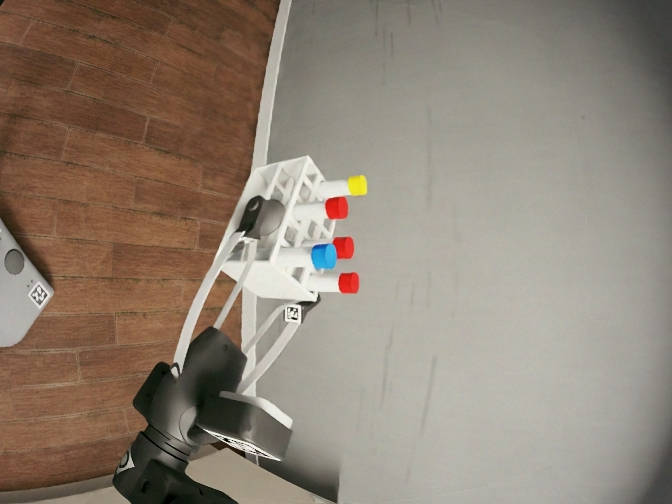

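Call:
execute_actions:
  actions:
    - {"r1": {"base": {"translate_m": -0.0745}, "joints": {"wrist_yaw_rad": 1.33, "arm_m": 0.320}}, "r2": {"base": {"translate_m": 0.13}}}
  cameras: []

Scene clock: 923.57 s.
r1.base_odometry: x=+1.202 y=+0.431 heading=-0.629 (m, m, rad; r1's odometry frame)
r1.turned_by_wheels: +0.001 (rad since the last result)
r1.turned_by_imu: +0.002 (rad since the last result)
r1.base_tilt: forward=-0.6 right=-1.1 (deg)
r1.lidar_m: 0.57 0.84 1.02 1.40 1.41 0.71 1.78 1.79 1.95 1.75 0.54 0.53
r1.head_depth_mm: 1468 1538 1630 1703 1857 1910 1535 / 1496 1571 1654 - 1894 1950 1544 / 1507 1602 1690 1789 1917 1967 1530 / 511 540 571 614 664 715 1395 / 481 506 538 569 608 649 701 / 454 478 505 534 567 604 647 / 430 451 476 501 530 563 598
r1.base_status: done
r1.joint_positions: lift_m=+1.050 arm_m=+0.320 wrist_yaw_rad=+1.353 wrist_pitch_rad=-0.021 wrist_roll_rad=+0.002 gripper_m=-0.019 head_pan_rad=-1.243 head_tilt_rad=-0.298
r1.joint_status: wrist_yaw_rad off_target (ended at +1.353, target +1.330); the others done
r1.on_its_own: right_wheel is at rest, and its effort (-22) is outside its rest range (-18 to +18); wrist_yaw_rad is at rest, and its effort (-28) is outside its rest range (-12 to +12)
r1.motor_effort: left_wheel=+15(16) right_wheel=-22(24) lift_m=+33(33) arm_m=-2(9) wrist_yaw_rad=-28(32) wrist_pitch_rad=+7(7) wrist_roll_rad=+0(0) gripper_m=-13(13) head_pan_rad=-4(4) head_tilt_rad=-2(1) (%)
r1.hand_pose: x=+0.2283 y=-0.5204 z=+1.1589 quat_wxyz=(+0.556, +0.449, -0.547, +0.436) (m; r1's base frame)
r1.wrist_depth_mm: 255 221 193 164 155 - - / 268 232 201 170 160 - - / 283 242 209 175 164 - - / 295 254 218 181 170 - - / 314 267 230 128 176 - - / 337 280 248 129 180 - - / 357 296 246 205 185 - -
r2.base_odometry: x=+0.440 y=+0.007 heading=-1.880 (m, m, rad; r2's odometry frame)
r2.turned_by_wheels: +0.000 (rad since the last result)
r2.turned_by_imu: +0.001 (rad since the last result)
r2.base_tilt: forward=+1.1 right=+2.3 (deg)
r2.lidar_m: 1.23 2.21 2.21 0.84 0.75 1.58 1.07 0.94 0.94 1.11 1.04 1.05
r2.head_depth_mm: 826 908 1011 1129 1287 1436 - / 834 913 1014 1144 1298 1448 - / 840 921 1023 1152 1320 1446 - / 845 929 1028 1164 1306 1376 1259 / 852 937 1046 1172 348 309 1200 / 858 946 1054 1191 382 310 1162 / 863 954 1064 1203 333 337 1217
r2.base_status: done
r2.joint_positions: lift_m=+0.920 arm_m=+0.003 wrist_yaw_rad=+1.569 wrist_pitch_rad=-0.028 wrist_roll_rad=+0.006 gripper_m=+0.054 head_pan_rad=-0.757 head_tilt_rad=-0.543
r2.joint_status: not commanded
r2.motor_effort: left_wheel=-3(4) right_wheel=+3(10) lift_m=+41(41) arm_m=-4(4) wrist_yaw_rad=+1(0) wrist_pitch_rad=+9(9) wrist_roll_rad=+0(0) gripper_m=-21(20) head_pan_rad=+4(4) head_tilt_rad=-4(4) (%)
r2.hand_pose: x=+0.2341 y=-0.1484 z=+1.0273 quat_wxyz=(+0.506, +0.508, -0.495, +0.491) (m; r2's base frame)
r2.wrist_depth_mm: - - - - 952 780 633 / - - - - 956 769 651 / - - - - 944 779 661 / - - - 155 921 812 673 / - - - 127 141 797 673 / - - 118 125 133 831 685 / - - - 126 136 784 702
pictures: none
No camera images: the call's "cameras" was empty. Leave "cameras" out to get every camera's image.

Call:
execute_actions:
  actions:
    - {"r1": {"base": {"translate_m": -0.046}, "joints": {"wrist_yaw_rad": 1.335, "arm_m": 0.262}}, "r2": {"base": {"translate_m": 0.13}}}
  cameras: []

Call:
execute_actions:
  actions:
    - {"r1": {"base": {"translate_m": -0.045}, "joints": {"wrist_yaw_rad": 1.335, "arm_m": 0.212}}, "r2": {"base": {"translate_m": 0.12}}}
  cameras: []

Scene clock: 967.97 s.
r1.base_odometry: x=+1.165 y=+0.459 heading=-0.629 (m, m, rad; r1's odometry frame)
r1.turned_by_wheels: +0.000 (rad since the last result)
r1.turned_by_imu: +0.001 (rad since the last result)
r1.base_tilt: forward=-0.6 right=-1.1 (deg)
r1.lidar_m: 0.58 0.88 1.08 1.40 1.40 0.69 0.69 1.74 1.97 1.76 0.52 0.51
r1.head_depth_mm: 1477 1538 1630 1718 1896 1917 1536 / 1502 1580 1661 - 1930 1963 1535 / 1527 1601 1702 1783 1928 1959 1527 / 475 506 538 580 614 1755 1433 / 449 473 496 523 562 598 657 / 428 451 476 504 536 570 611 / 408 430 452 477 505 537 572
r1.base_status: done
r1.joint_positions: lift_m=+1.050 arm_m=+0.262 wrist_yaw_rad=+1.331 wrist_pitch_rad=-0.021 wrist_roll_rad=+0.002 gripper_m=-0.019 head_pan_rad=-1.243 head_tilt_rad=-0.298
r1.joint_status: all done
r1.motor_effort: left_wheel=+2(17) right_wheel=-4(36) lift_m=+33(33) arm_m=-6(6) wrist_yaw_rad=+5(20) wrist_pitch_rad=+7(7) wrist_roll_rad=+0(0) gripper_m=-12(12) head_pan_rad=-4(4) head_tilt_rad=-1(1) (%)
r1.hand_pose: x=+0.2270 y=-0.4683 z=+1.1589 quat_wxyz=(+0.561, +0.443, -0.552, +0.430) (m; r1's base frame)
r1.wrist_depth_mm: 277 235 200 112 155 143 - / 293 243 208 116 160 148 - / 307 256 215 175 165 155 - / 327 269 225 183 170 159 - / 347 282 238 127 175 163 - / 374 298 256 129 178 - - / 401 316 255 207 191 - -
r2.base_odometry: x=+0.400 y=-0.116 heading=-1.880 (m, m, rad; r2's odometry frame)
r2.turned_by_wheels: +0.000 (rad since the last result)
r2.turned_by_imu: +0.001 (rad since the last result)
r2.base_tilt: forward=+1.0 right=+2.4 (deg)
r2.lidar_m: 1.13 2.04 2.12 1.28 0.83 1.67 1.18 1.03 1.04 1.09 0.96 0.96
r2.head_depth_mm: 750 824 915 1025 1169 1358 - / 756 830 923 1038 1182 1368 - / 763 837 935 1049 1194 1379 - / 767 847 940 1063 1180 1371 1263 / 774 853 951 1076 348 309 1199 / 780 860 958 1081 381 310 1166 / 787 868 969 1096 333 337 1219
r2.base_status: done
r2.joint_positions: lift_m=+0.920 arm_m=+0.003 wrist_yaw_rad=+1.569 wrist_pitch_rad=-0.028 wrist_roll_rad=+0.006 gripper_m=+0.054 head_pan_rad=-0.757 head_tilt_rad=-0.543
r2.joint_status: not commanded
r2.motor_effort: left_wheel=-4(6) right_wheel=+3(10) lift_m=+41(41) arm_m=-4(5) wrist_yaw_rad=+1(1) wrist_pitch_rad=+9(9) wrist_roll_rad=+0(0) gripper_m=-20(21) head_pan_rad=+4(4) head_tilt_rad=-4(5) (%)
r2.hand_pose: x=+0.2341 y=-0.1484 z=+1.0273 quat_wxyz=(+0.506, +0.508, -0.495, +0.491) (m; r2's base frame)
r2.wrist_depth_mm: - - - - 860 681 566 / - - - - 873 703 593 / - - - - 848 702 595 / - - - 156 830 735 595 / - - - 127 142 722 610 / - - 118 124 133 737 600 / - - - 126 136 731 628
pictures: none
No camera images: the call's "cameras" was empty. Leave "cameras" out to get every camera's image.

Scene clock: 970.13 s.
r1.base_odometry: x=+1.128 y=+0.485 heading=-0.629 (m, m, rad; r1's odometry frame)
r1.turned_by_wheels: +0.000 (rad since the last result)
r1.turned_by_imu: +0.000 (rad since the last result)
r1.base_tilt: forward=-0.6 right=-1.0 (deg)
r1.lidar_m: 0.57 0.93 1.13 1.39 1.39 1.68 0.69 1.69 1.97 1.77 0.49 0.49
r1.head_depth_mm: 1482 1564 1648 1733 - 1947 1542 / 1511 1575 1669 - - 1968 1539 / 1535 1626 1716 1814 1963 1959 1531 / 439 1598 1694 1791 1947 1806 1439 / 416 438 457 475 522 542 610 / 400 421 445 469 501 535 574 / 384 404 426 450 477 507 542
r1.base_status: done
r1.joint_positions: lift_m=+1.050 arm_m=+0.212 wrist_yaw_rad=+1.326 wrist_pitch_rad=-0.022 wrist_roll_rad=+0.002 gripper_m=-0.019 head_pan_rad=-1.243 head_tilt_rad=-0.298
r1.joint_status: all done
r1.motor_effort: left_wheel=-1(10) right_wheel=-1(24) lift_m=+33(33) arm_m=-6(8) wrist_yaw_rad=+12(12) wrist_pitch_rad=+7(8) wrist_roll_rad=+0(0) gripper_m=-12(12) head_pan_rad=-3(4) head_tilt_rad=-2(2) (%)
r1.hand_pose: x=+0.2266 y=-0.4196 z=+1.1588 quat_wxyz=(+0.562, +0.442, -0.553, +0.429) (m; r1's base frame)
r1.wrist_depth_mm: 308 250 207 112 154 139 - / 327 263 216 116 159 144 - / 352 276 225 175 163 149 - / 372 290 233 183 169 153 - / 401 305 248 127 173 160 - / 431 327 271 129 175 166 - / 474 346 265 208 189 171 -
r2.base_odometry: x=+0.364 y=-0.231 heading=-1.880 (m, m, rad; r2's odometry frame)
r2.turned_by_wheels: +0.000 (rad since the last result)
r2.turned_by_imu: +0.001 (rad since the last result)
r2.base_tilt: forward=+1.0 right=+2.3 (deg)
r2.lidar_m: 1.03 1.86 2.03 1.21 1.33 1.76 1.28 1.12 1.12 0.99 0.87 0.87
r2.head_depth_mm: 683 749 831 934 1065 1232 - / 687 756 839 940 1077 1250 - / 694 762 848 953 1089 1269 - / 699 770 852 962 1081 1286 1269 / 703 776 863 976 349 309 1198 / 710 782 872 983 381 311 1167 / 715 788 877 996 333 337 1209
r2.base_status: done
r2.joint_positions: lift_m=+0.920 arm_m=+0.003 wrist_yaw_rad=+1.569 wrist_pitch_rad=-0.028 wrist_roll_rad=+0.006 gripper_m=+0.054 head_pan_rad=-0.757 head_tilt_rad=-0.543
r2.joint_status: not commanded
r2.motor_effort: left_wheel=-3(6) right_wheel=+4(10) lift_m=+41(41) arm_m=-5(5) wrist_yaw_rad=+0(1) wrist_pitch_rad=+9(9) wrist_roll_rad=+0(1) gripper_m=-21(21) head_pan_rad=+4(4) head_tilt_rad=-4(5) (%)
r2.hand_pose: x=+0.2341 y=-0.1484 z=+1.0273 quat_wxyz=(+0.506, +0.508, -0.495, +0.491) (m; r2's base frame)
r2.wrist_depth_mm: - - - - 776 615 530 / - - - - 786 617 532 / - - - 932 748 644 532 / - - - 155 711 645 544 / - - - 128 142 657 556 / - - 118 124 134 638 549 / - - - 126 137 646 558
pictures: none
No camera images: the call's "cameras" was empty. Leave "cameras" out to get every camera's image.

Call:
execute_actions:
  actions:
    - {"r1": {"base": {"translate_m": -0.04}, "joints": {"wrist_yaw_rad": 1.33, "arm_m": 0.163}}, "r2": {"base": {"rotate_rad": 0.925}, "joints": {"head_pan_rad": 0.0, "head_tilt_rad": -0.5}}}
  cameras: ["r2_nav_camera"]

Scene clock: 984.30 s.
r1.base_odometry: x=+1.096 y=+0.508 heading=-0.629 (m, m, rad; r1's odometry frame)
r1.turned_by_wheels: +0.000 (rad since the last result)
r1.turned_by_imu: +0.001 (rad since the last result)
r1.base_tilt: forward=-0.6 right=-1.0 (deg)
r1.lidar_m: 0.56 0.97 1.18 1.38 1.39 0.72 0.74 1.66 1.98 1.77 0.46 0.47
r1.head_depth_mm: 1485 1573 1664 1757 1822 1905 1533 / 1507 1598 1685 - - 1893 1536 / 1533 1621 1720 1826 - 1931 1530 / 1546 1634 1726 1840 2009 1887 1481 / 382 403 427 449 488 518 558 / 369 387 401 428 461 490 531 / 357 376 396 418 444 473 506
r1.base_status: done
r1.joint_positions: lift_m=+1.050 arm_m=+0.163 wrist_yaw_rad=+1.324 wrist_pitch_rad=-0.022 wrist_roll_rad=+0.002 gripper_m=-0.019 head_pan_rad=-1.243 head_tilt_rad=-0.298
r1.joint_status: all done
r1.motor_effort: left_wheel=+0(7) right_wheel=-3(23) lift_m=+33(33) arm_m=-6(9) wrist_yaw_rad=+7(13) wrist_pitch_rad=+7(7) wrist_roll_rad=+0(0) gripper_m=-13(12) head_pan_rad=-4(4) head_tilt_rad=-1(1) (%)
r1.hand_pose: x=+0.2266 y=-0.3709 z=+1.1588 quat_wxyz=(+0.562, +0.441, -0.553, +0.428) (m; r1's base frame)
r1.wrist_depth_mm: 355 270 216 112 152 133 - / 382 284 224 116 157 138 - / 409 302 235 176 162 143 - / 444 321 245 182 168 147 - / 486 339 262 127 172 155 - / 544 368 285 129 173 159 - / 622 392 277 209 188 165 -
r2.base_odometry: x=+0.364 y=-0.231 heading=-0.956 (m, m, rad; r2's odometry frame)
r2.turned_by_wheels: +0.925 (rad since the last result)
r2.turned_by_imu: +0.918 (rad since the last result)
r2.base_tilt: forward=+1.0 right=+2.3 (deg)
r2.lidar_m: 2.03 1.14 0.73 1.75 1.38 1.13 1.12 1.07 0.88 0.87 0.96 1.53
r2.head_depth_mm: 1621 1757 1932 2146 1907 294 - / 1643 1787 1981 2192 1987 366 1241 / 1675 1826 2025 2257 1967 1539 1271 / 1707 1857 2055 2310 1957 1532 1257 / 1730 1906 2115 2338 1946 1519 1259 / 1769 1945 2150 2370 1929 1510 1246 / 1811 1988 2205 2397 1911 1517 1239
r2.base_status: done
r2.joint_positions: lift_m=+0.920 arm_m=+0.003 wrist_yaw_rad=+1.569 wrist_pitch_rad=-0.028 wrist_roll_rad=+0.006 gripper_m=+0.054 head_pan_rad=-0.007 head_tilt_rad=-0.507
r2.joint_status: all done
r2.motor_effort: left_wheel=-3(7) right_wheel=+4(9) lift_m=+41(41) arm_m=-5(5) wrist_yaw_rad=+1(1) wrist_pitch_rad=+9(9) wrist_roll_rad=+0(0) gripper_m=-21(20) head_pan_rad=+4(51) head_tilt_rad=+5(12) (%)
r2.hand_pose: x=+0.2341 y=-0.1484 z=+1.0272 quat_wxyz=(+0.506, +0.508, -0.495, +0.491) (m; r2's base frame)
r2.wrist_depth_mm: - - - - - - - / - - - - - - - / - - - - - - - / - - - 156 - - - / - - - 128 141 - - / - - 118 125 134 - - / - - - 126 137 - -
pictures: r2_nav_camera (sideways: a quarter turn counterclockwise sets it upright)
Images, in order (width x height): r2_nav_camera 672x504.

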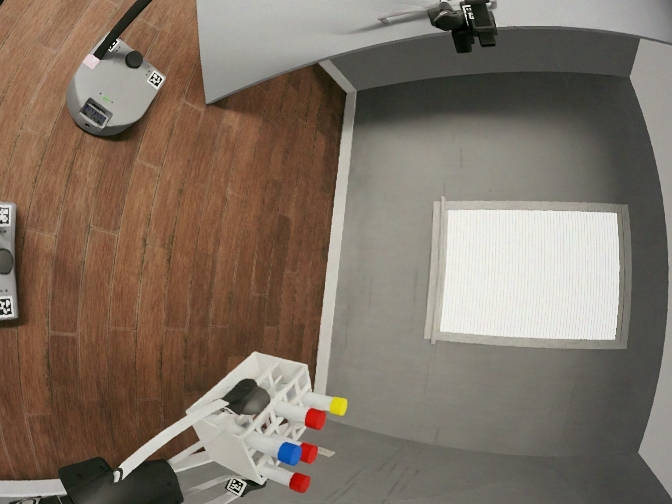

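Call:
execute_actions:
  actions:
    - {"r1": {"base": {"translate_m": -0.05}, "joints": {"wrist_yaw_rad": 1.33, "arm_m": 0.085}}, "r2": {"base": {"translate_m": 0.49}}}
  cameras: []

Scene clock: 1023.30 s.
r1.base_odometry: x=+1.055 y=+0.538 heading=-0.629 (m, m, rad; r1's odometry frame)
r1.turned_by_wheels: +0.000 (rad since the last result)
r1.turned_by_imu: +0.001 (rad since the last result)
r1.base_tilt: forward=-0.7 right=-1.1 (deg)
r1.lidar_m: 0.54 1.02 1.24 1.37 1.38 1.65 1.60 0.52 1.93 1.78 0.41 0.42
r1.head_depth_mm: 1494 1577 1665 1752 1885 - 1490 / 1520 1600 1684 1763 1907 - 1438 / 1547 1637 1731 1798 - - 1479 / 1568 1661 1767 1865 1972 1815 1523 / 326 344 364 387 406 445 477 / 315 332 351 372 391 419 386 / 308 324 333 354 388 408 441
r1.base_status: done
r1.joint_positions: lift_m=+1.050 arm_m=+0.086 wrist_yaw_rad=+1.314 wrist_pitch_rad=-0.022 wrist_roll_rad=+0.002 gripper_m=-0.019 head_pan_rad=-1.243 head_tilt_rad=-0.298
r1.joint_status: all done
r1.on_its_own: wrist_yaw_rad is at rest, and its effort (+19) is outside its rest range (-12 to +12)
r1.motor_effort: left_wheel=-2(9) right_wheel=+2(25) lift_m=+33(33) arm_m=-7(9) wrist_yaw_rad=+19(19) wrist_pitch_rad=+7(7) wrist_roll_rad=+0(0) gripper_m=-13(13) head_pan_rad=-4(3) head_tilt_rad=-1(2) (%)
r1.hand_pose: x=+0.2259 y=-0.2956 z=+1.1588 quat_wxyz=(+0.564, +0.438, -0.555, +0.425) (m; r1's base frame)
r1.wrist_depth_mm: 446 307 228 112 152 129 - / 503 327 240 117 156 133 - / 564 345 250 179 161 136 - / 633 373 263 126 165 140 - / 708 398 281 128 170 145 - / 774 434 313 129 171 151 - / 822 469 296 209 187 155 -
r2.base_odometry: x=+0.646 y=-0.631 heading=-0.956 (m, m, rad; r2's odometry frame)
r2.turned_by_wheels: +0.000 (rad since the last result)
r2.turned_by_imu: +0.004 (rad since the last result)
r2.base_tilt: forward=+1.0 right=+2.3 (deg)
r2.lidar_m: 1.54 1.71 0.76 0.65 1.84 1.61 1.60 1.17 0.96 0.96 1.06 1.56
r2.head_depth_mm: 1209 1322 1453 1623 1702 294 - / 1243 1356 1472 1654 1829 366 1237 / 1266 1376 1506 1690 1855 1543 1267 / 1293 1406 1539 1737 1864 1537 1255 / 1317 1442 1570 1788 1926 1527 1252 / 1336 1466 1630 1817 1930 1522 1246 / 1363 1502 1677 1875 1903 1508 1244
r2.base_status: done
r2.joint_positions: lift_m=+0.920 arm_m=+0.003 wrist_yaw_rad=+1.569 wrist_pitch_rad=-0.028 wrist_roll_rad=+0.006 gripper_m=+0.054 head_pan_rad=-0.007 head_tilt_rad=-0.507
r2.joint_status: not commanded
r2.motor_effort: left_wheel=-3(4) right_wheel=+4(9) lift_m=+41(41) arm_m=-4(4) wrist_yaw_rad=+0(1) wrist_pitch_rad=+9(9) wrist_roll_rad=+0(0) gripper_m=-21(21) head_pan_rad=+4(4) head_tilt_rad=+4(4) (%)
r2.hand_pose: x=+0.2341 y=-0.1484 z=+1.0272 quat_wxyz=(+0.506, +0.508, -0.495, +0.491) (m; r2's base frame)
r2.wrist_depth_mm: - - - - - - - / - - - - - - - / - - - - - - - / - - - 156 - - - / - - - 127 141 - - / - - 118 124 134 - - / - - - 126 136 - -
pictures: none
No camera images: the call's "cameras" was empty. Leave "cameras" out to get every camera's image.

Call:
execute_actions:
  actions: []

Scene clock: 1051.27 s.
r1.base_odometry: x=+1.055 y=+0.538 heading=-0.629 (m, m, rad; r1's odometry frame)
r1.turned_by_wheels: +0.000 (rad since the last result)
r1.turned_by_imu: +0.001 (rad since the last result)
r1.base_tilt: forward=-0.6 right=-1.1 (deg)
r1.lidar_m: 0.53 1.01 1.24 1.37 1.38 1.65 1.60 0.52 1.93 1.78 0.41 0.41
r1.head_depth_mm: 1496 1581 1662 1749 1891 - 1491 / 1512 1604 1689 1765 1899 - 1441 / 1543 1626 1728 1785 - - 1485 / 1577 1663 1750 1857 1963 1817 1521 / 325 344 364 387 407 444 477 / 316 333 351 371 392 420 386 / 308 324 333 353 387 408 440
r1.base_status: done
r1.joint_positions: lift_m=+1.050 arm_m=+0.086 wrist_yaw_rad=+1.314 wrist_pitch_rad=-0.022 wrist_roll_rad=+0.002 gripper_m=-0.019 head_pan_rad=-1.243 head_tilt_rad=-0.298
r1.joint_status: all done
r1.on_its_own: wrist_yaw_rad is at rest, and its effort (+19) is outside its rest range (-12 to +12)
r1.motor_effort: left_wheel=-2(9) right_wheel=+2(25) lift_m=+33(33) arm_m=-7(9) wrist_yaw_rad=+19(19) wrist_pitch_rad=+7(7) wrist_roll_rad=+0(0) gripper_m=-13(13) head_pan_rad=-4(3) head_tilt_rad=-1(2) (%)
r1.hand_pose: x=+0.2259 y=-0.2956 z=+1.1588 quat_wxyz=(+0.564, +0.438, -0.555, +0.425) (m; r1's base frame)
r1.wrist_depth_mm: 449 306 228 112 151 129 - / 498 326 239 118 155 132 - / 564 347 249 178 160 136 - / 634 371 262 126 165 140 - / 727 397 281 128 169 145 - / 772 433 314 129 171 151 - / 797 469 296 208 187 156 -
r2.base_odometry: x=+0.646 y=-0.631 heading=-0.956 (m, m, rad; r2's odometry frame)
r2.turned_by_wheels: +0.000 (rad since the last result)
r2.turned_by_imu: +0.000 (rad since the last result)
r2.base_tilt: forward=+1.0 right=+2.4 (deg)
r2.lidar_m: 1.55 1.72 0.76 0.66 1.84 1.61 1.60 1.17 0.96 0.96 1.06 1.56
r2.head_depth_mm: 1219 1323 1458 1616 1705 294 - / 1241 1348 1476 1665 1830 366 1239 / 1263 1384 1502 1700 1830 1534 1265 / 1286 1408 1542 1745 1871 1534 1263 / 1311 1435 1556 1774 1913 1527 1257 / 1334 1461 1612 1822 1937 1518 1249 / 1360 1496 1661 1885 1903 1505 1241
r2.base_status: done
r2.joint_positions: lift_m=+0.920 arm_m=+0.003 wrist_yaw_rad=+1.569 wrist_pitch_rad=-0.028 wrist_roll_rad=+0.006 gripper_m=+0.054 head_pan_rad=-0.007 head_tilt_rad=-0.507
r2.joint_status: not commanded
r2.motor_effort: left_wheel=-4(4) right_wheel=+4(9) lift_m=+41(41) arm_m=-4(4) wrist_yaw_rad=+1(1) wrist_pitch_rad=+9(9) wrist_roll_rad=+0(0) gripper_m=-20(21) head_pan_rad=+4(4) head_tilt_rad=+5(4) (%)
r2.hand_pose: x=+0.2341 y=-0.1484 z=+1.0272 quat_wxyz=(+0.506, +0.508, -0.495, +0.491) (m; r2's base frame)
r2.wrist_depth_mm: - - - - - - - / - - - - - - - / - - - - - - - / - - - 156 - - - / - - - 128 142 - - / - - 118 124 134 - - / - - - 126 137 - -
pictures: r1_head_camera (sideways: a quarter turn clockwise sets it upright), r1_nav_camera (sideways: a quarter turn counterclockwise sets it upright), r1_wrist_camera, r2_head_camera (sideways: a quarter turn clockwise sets it upright), r2_nav_camera (sideways: a quarter turn counterclockwise sets it upright), r2_wrist_camera
Images, in order (width x height): r1_head_camera 896x504, r1_nav_camera 672x504, r1_wrist_camera 644x364, r2_head_camera 896x504, r2_nav_camera 672x504, r2_wrist_camera 644x364.

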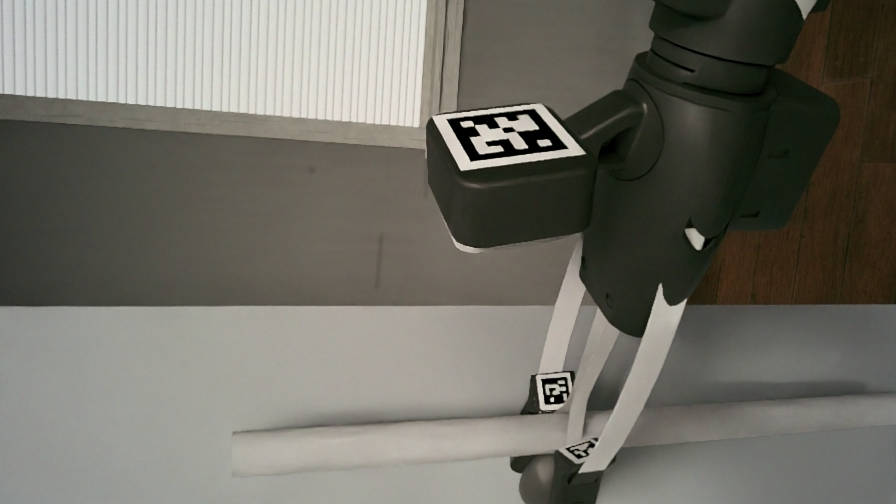

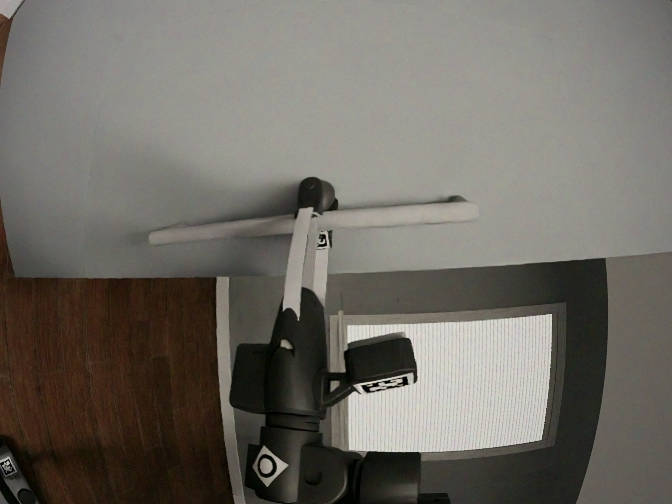

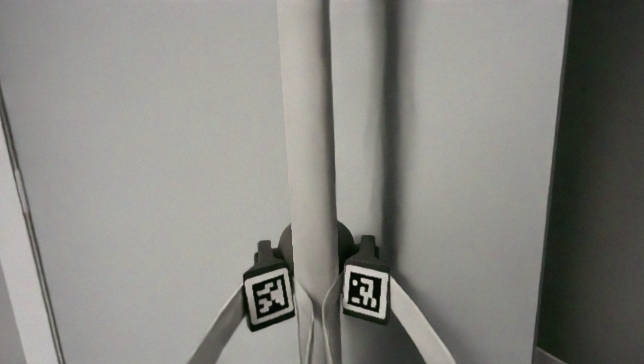

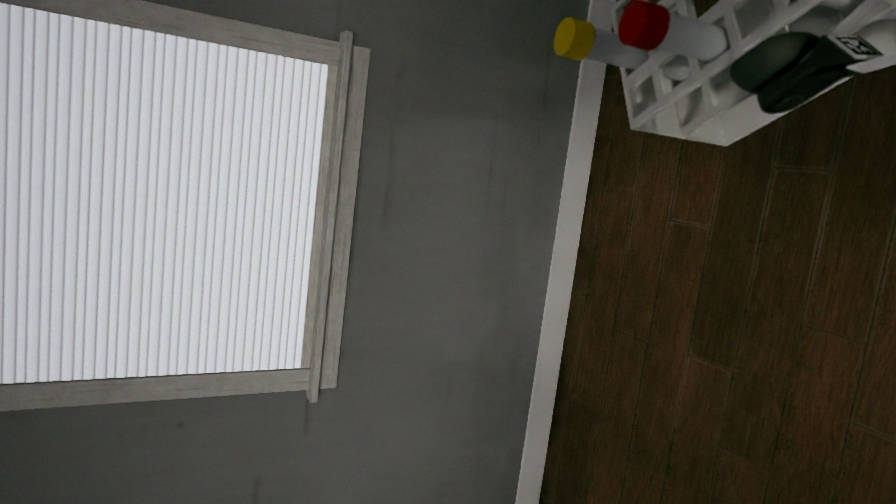

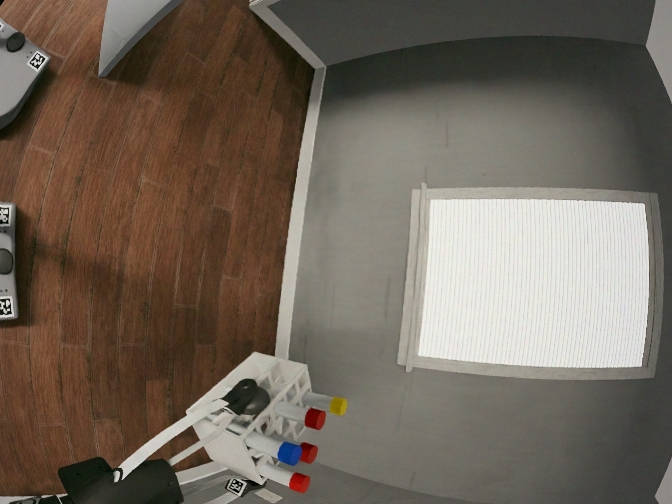

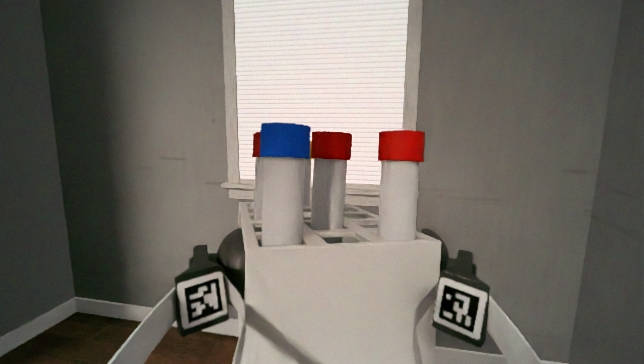

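Call:
execute_actions:
  actions:
    - {"r1": {"base": {"translate_m": -0.04}, "joints": {"arm_m": 0.02, "wrist_yaw_rad": 1.33}}, "r2": {"base": {"translate_m": 0.49}}}
  cameras: ["r2_nav_camera", "r1_wrist_camera"]

Scene clock: 1072.50 s.
r1.base_odometry: x=+1.023 y=+0.561 heading=-0.629 (m, m, rad; r1's odometry frame)
r1.turned_by_wheels: +0.000 (rad since the last result)
r1.turned_by_imu: +0.002 (rad since the last result)
r1.base_tilt: forward=-0.5 right=-1.0 (deg)
r1.lidar_m: 0.49 1.07 1.29 1.36 1.37 1.65 1.56 1.57 0.73 1.79 0.35 0.36
r1.head_depth_mm: 1500 1590 1677 1763 1896 1964 1703 / 1526 1606 1693 1794 1933 1985 - / 1550 1640 1725 1844 - - - / 1579 1660 1762 1872 - - - / 1600 1697 1799 1912 340 - - / - 284 294 312 331 350 389 / - - 289 306 322 348 371
r1.base_status: done
r1.joint_positions: lift_m=+1.050 arm_m=+0.021 wrist_yaw_rad=+1.321 wrist_pitch_rad=-0.021 wrist_roll_rad=+0.002 gripper_m=-0.019 head_pan_rad=-1.243 head_tilt_rad=-0.298
r1.joint_status: all done
r1.motor_effort: left_wheel=-2(8) right_wheel=-5(21) lift_m=+33(33) arm_m=-6(10) wrist_yaw_rad=+11(23) wrist_pitch_rad=+7(7) wrist_roll_rad=+0(0) gripper_m=-13(13) head_pan_rad=-3(5) head_tilt_rad=-1(2) (%)
r1.hand_pose: x=+0.2263 y=-0.2288 z=+1.1589 quat_wxyz=(+0.563, +0.440, -0.554, +0.427) (m; r1's base frame)
r1.wrist_depth_mm: 693 367 246 112 149 125 - / 735 393 257 116 154 128 - / 750 423 271 177 159 131 - / 777 458 287 186 163 135 - / 821 502 308 128 169 138 - / 843 558 355 130 168 142 - / 860 619 325 213 185 146 -
r2.base_odometry: x=+0.929 y=-1.031 heading=-0.956 (m, m, rad; r2's odometry frame)
r2.turned_by_wheels: +0.000 (rad since the last result)
r2.turned_by_imu: +0.004 (rad since the last result)
r2.base_tilt: forward=+1.0 right=+2.3 (deg)
r2.lidar_m: 1.06 1.18 1.60 1.29 0.77 0.86 2.09 1.28 1.05 1.04 1.16 1.06
r2.head_depth_mm: 821 896 981 1074 1153 294 - / 838 911 1005 1101 1241 366 1235 / 850 931 1026 1129 1290 1441 1266 / 868 951 1047 1172 1332 1463 1257 / 885 968 1072 1207 1373 1476 1250 / 902 990 1095 1237 1406 1519 1244 / 916 1011 1126 1272 1450 1507 1247
r2.base_status: done
r2.joint_positions: lift_m=+0.920 arm_m=+0.003 wrist_yaw_rad=+1.569 wrist_pitch_rad=-0.028 wrist_roll_rad=+0.006 gripper_m=+0.054 head_pan_rad=-0.007 head_tilt_rad=-0.507
r2.joint_status: not commanded
r2.motor_effort: left_wheel=-3(6) right_wheel=+4(12) lift_m=+41(41) arm_m=-4(5) wrist_yaw_rad=+0(0) wrist_pitch_rad=+9(9) wrist_roll_rad=+0(0) gripper_m=-20(21) head_pan_rad=+4(4) head_tilt_rad=+5(5) (%)
r2.hand_pose: x=+0.2341 y=-0.1484 z=+1.0272 quat_wxyz=(+0.506, +0.508, -0.495, +0.491) (m; r2's base frame)
r2.wrist_depth_mm: - - 962 911 833 802 780 / - - - 895 895 823 810 / - - - 910 848 852 805 / - - - 156 871 881 805 / - - - 128 141 888 841 / - - 118 125 134 911 874 / - - - 126 136 938 867
pictures: r1_wrist_camera, r2_nav_camera (sideways: a quarter turn counterclockwise sets it upright)
Images, in order (width x height): r1_wrist_camera 644x364, r2_nav_camera 672x504.

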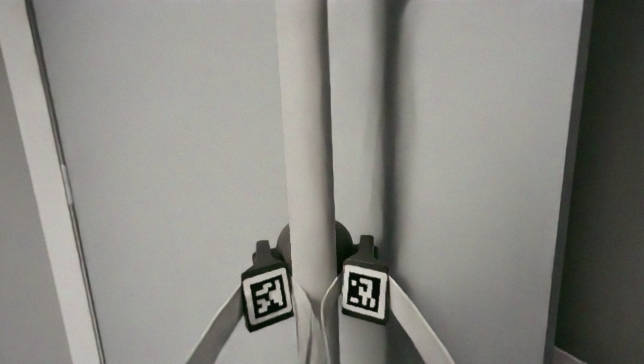

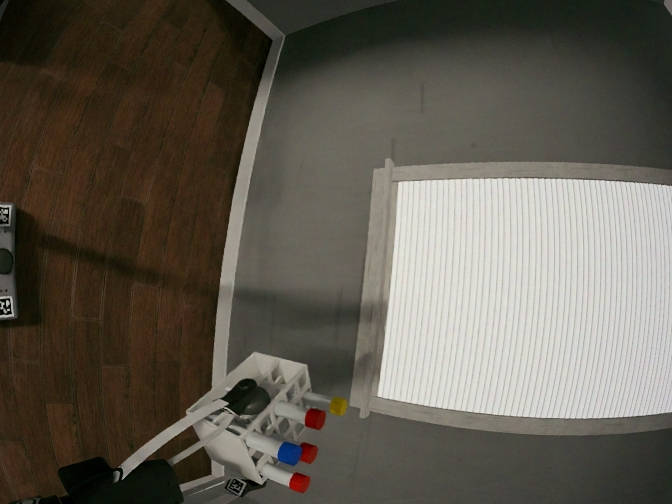

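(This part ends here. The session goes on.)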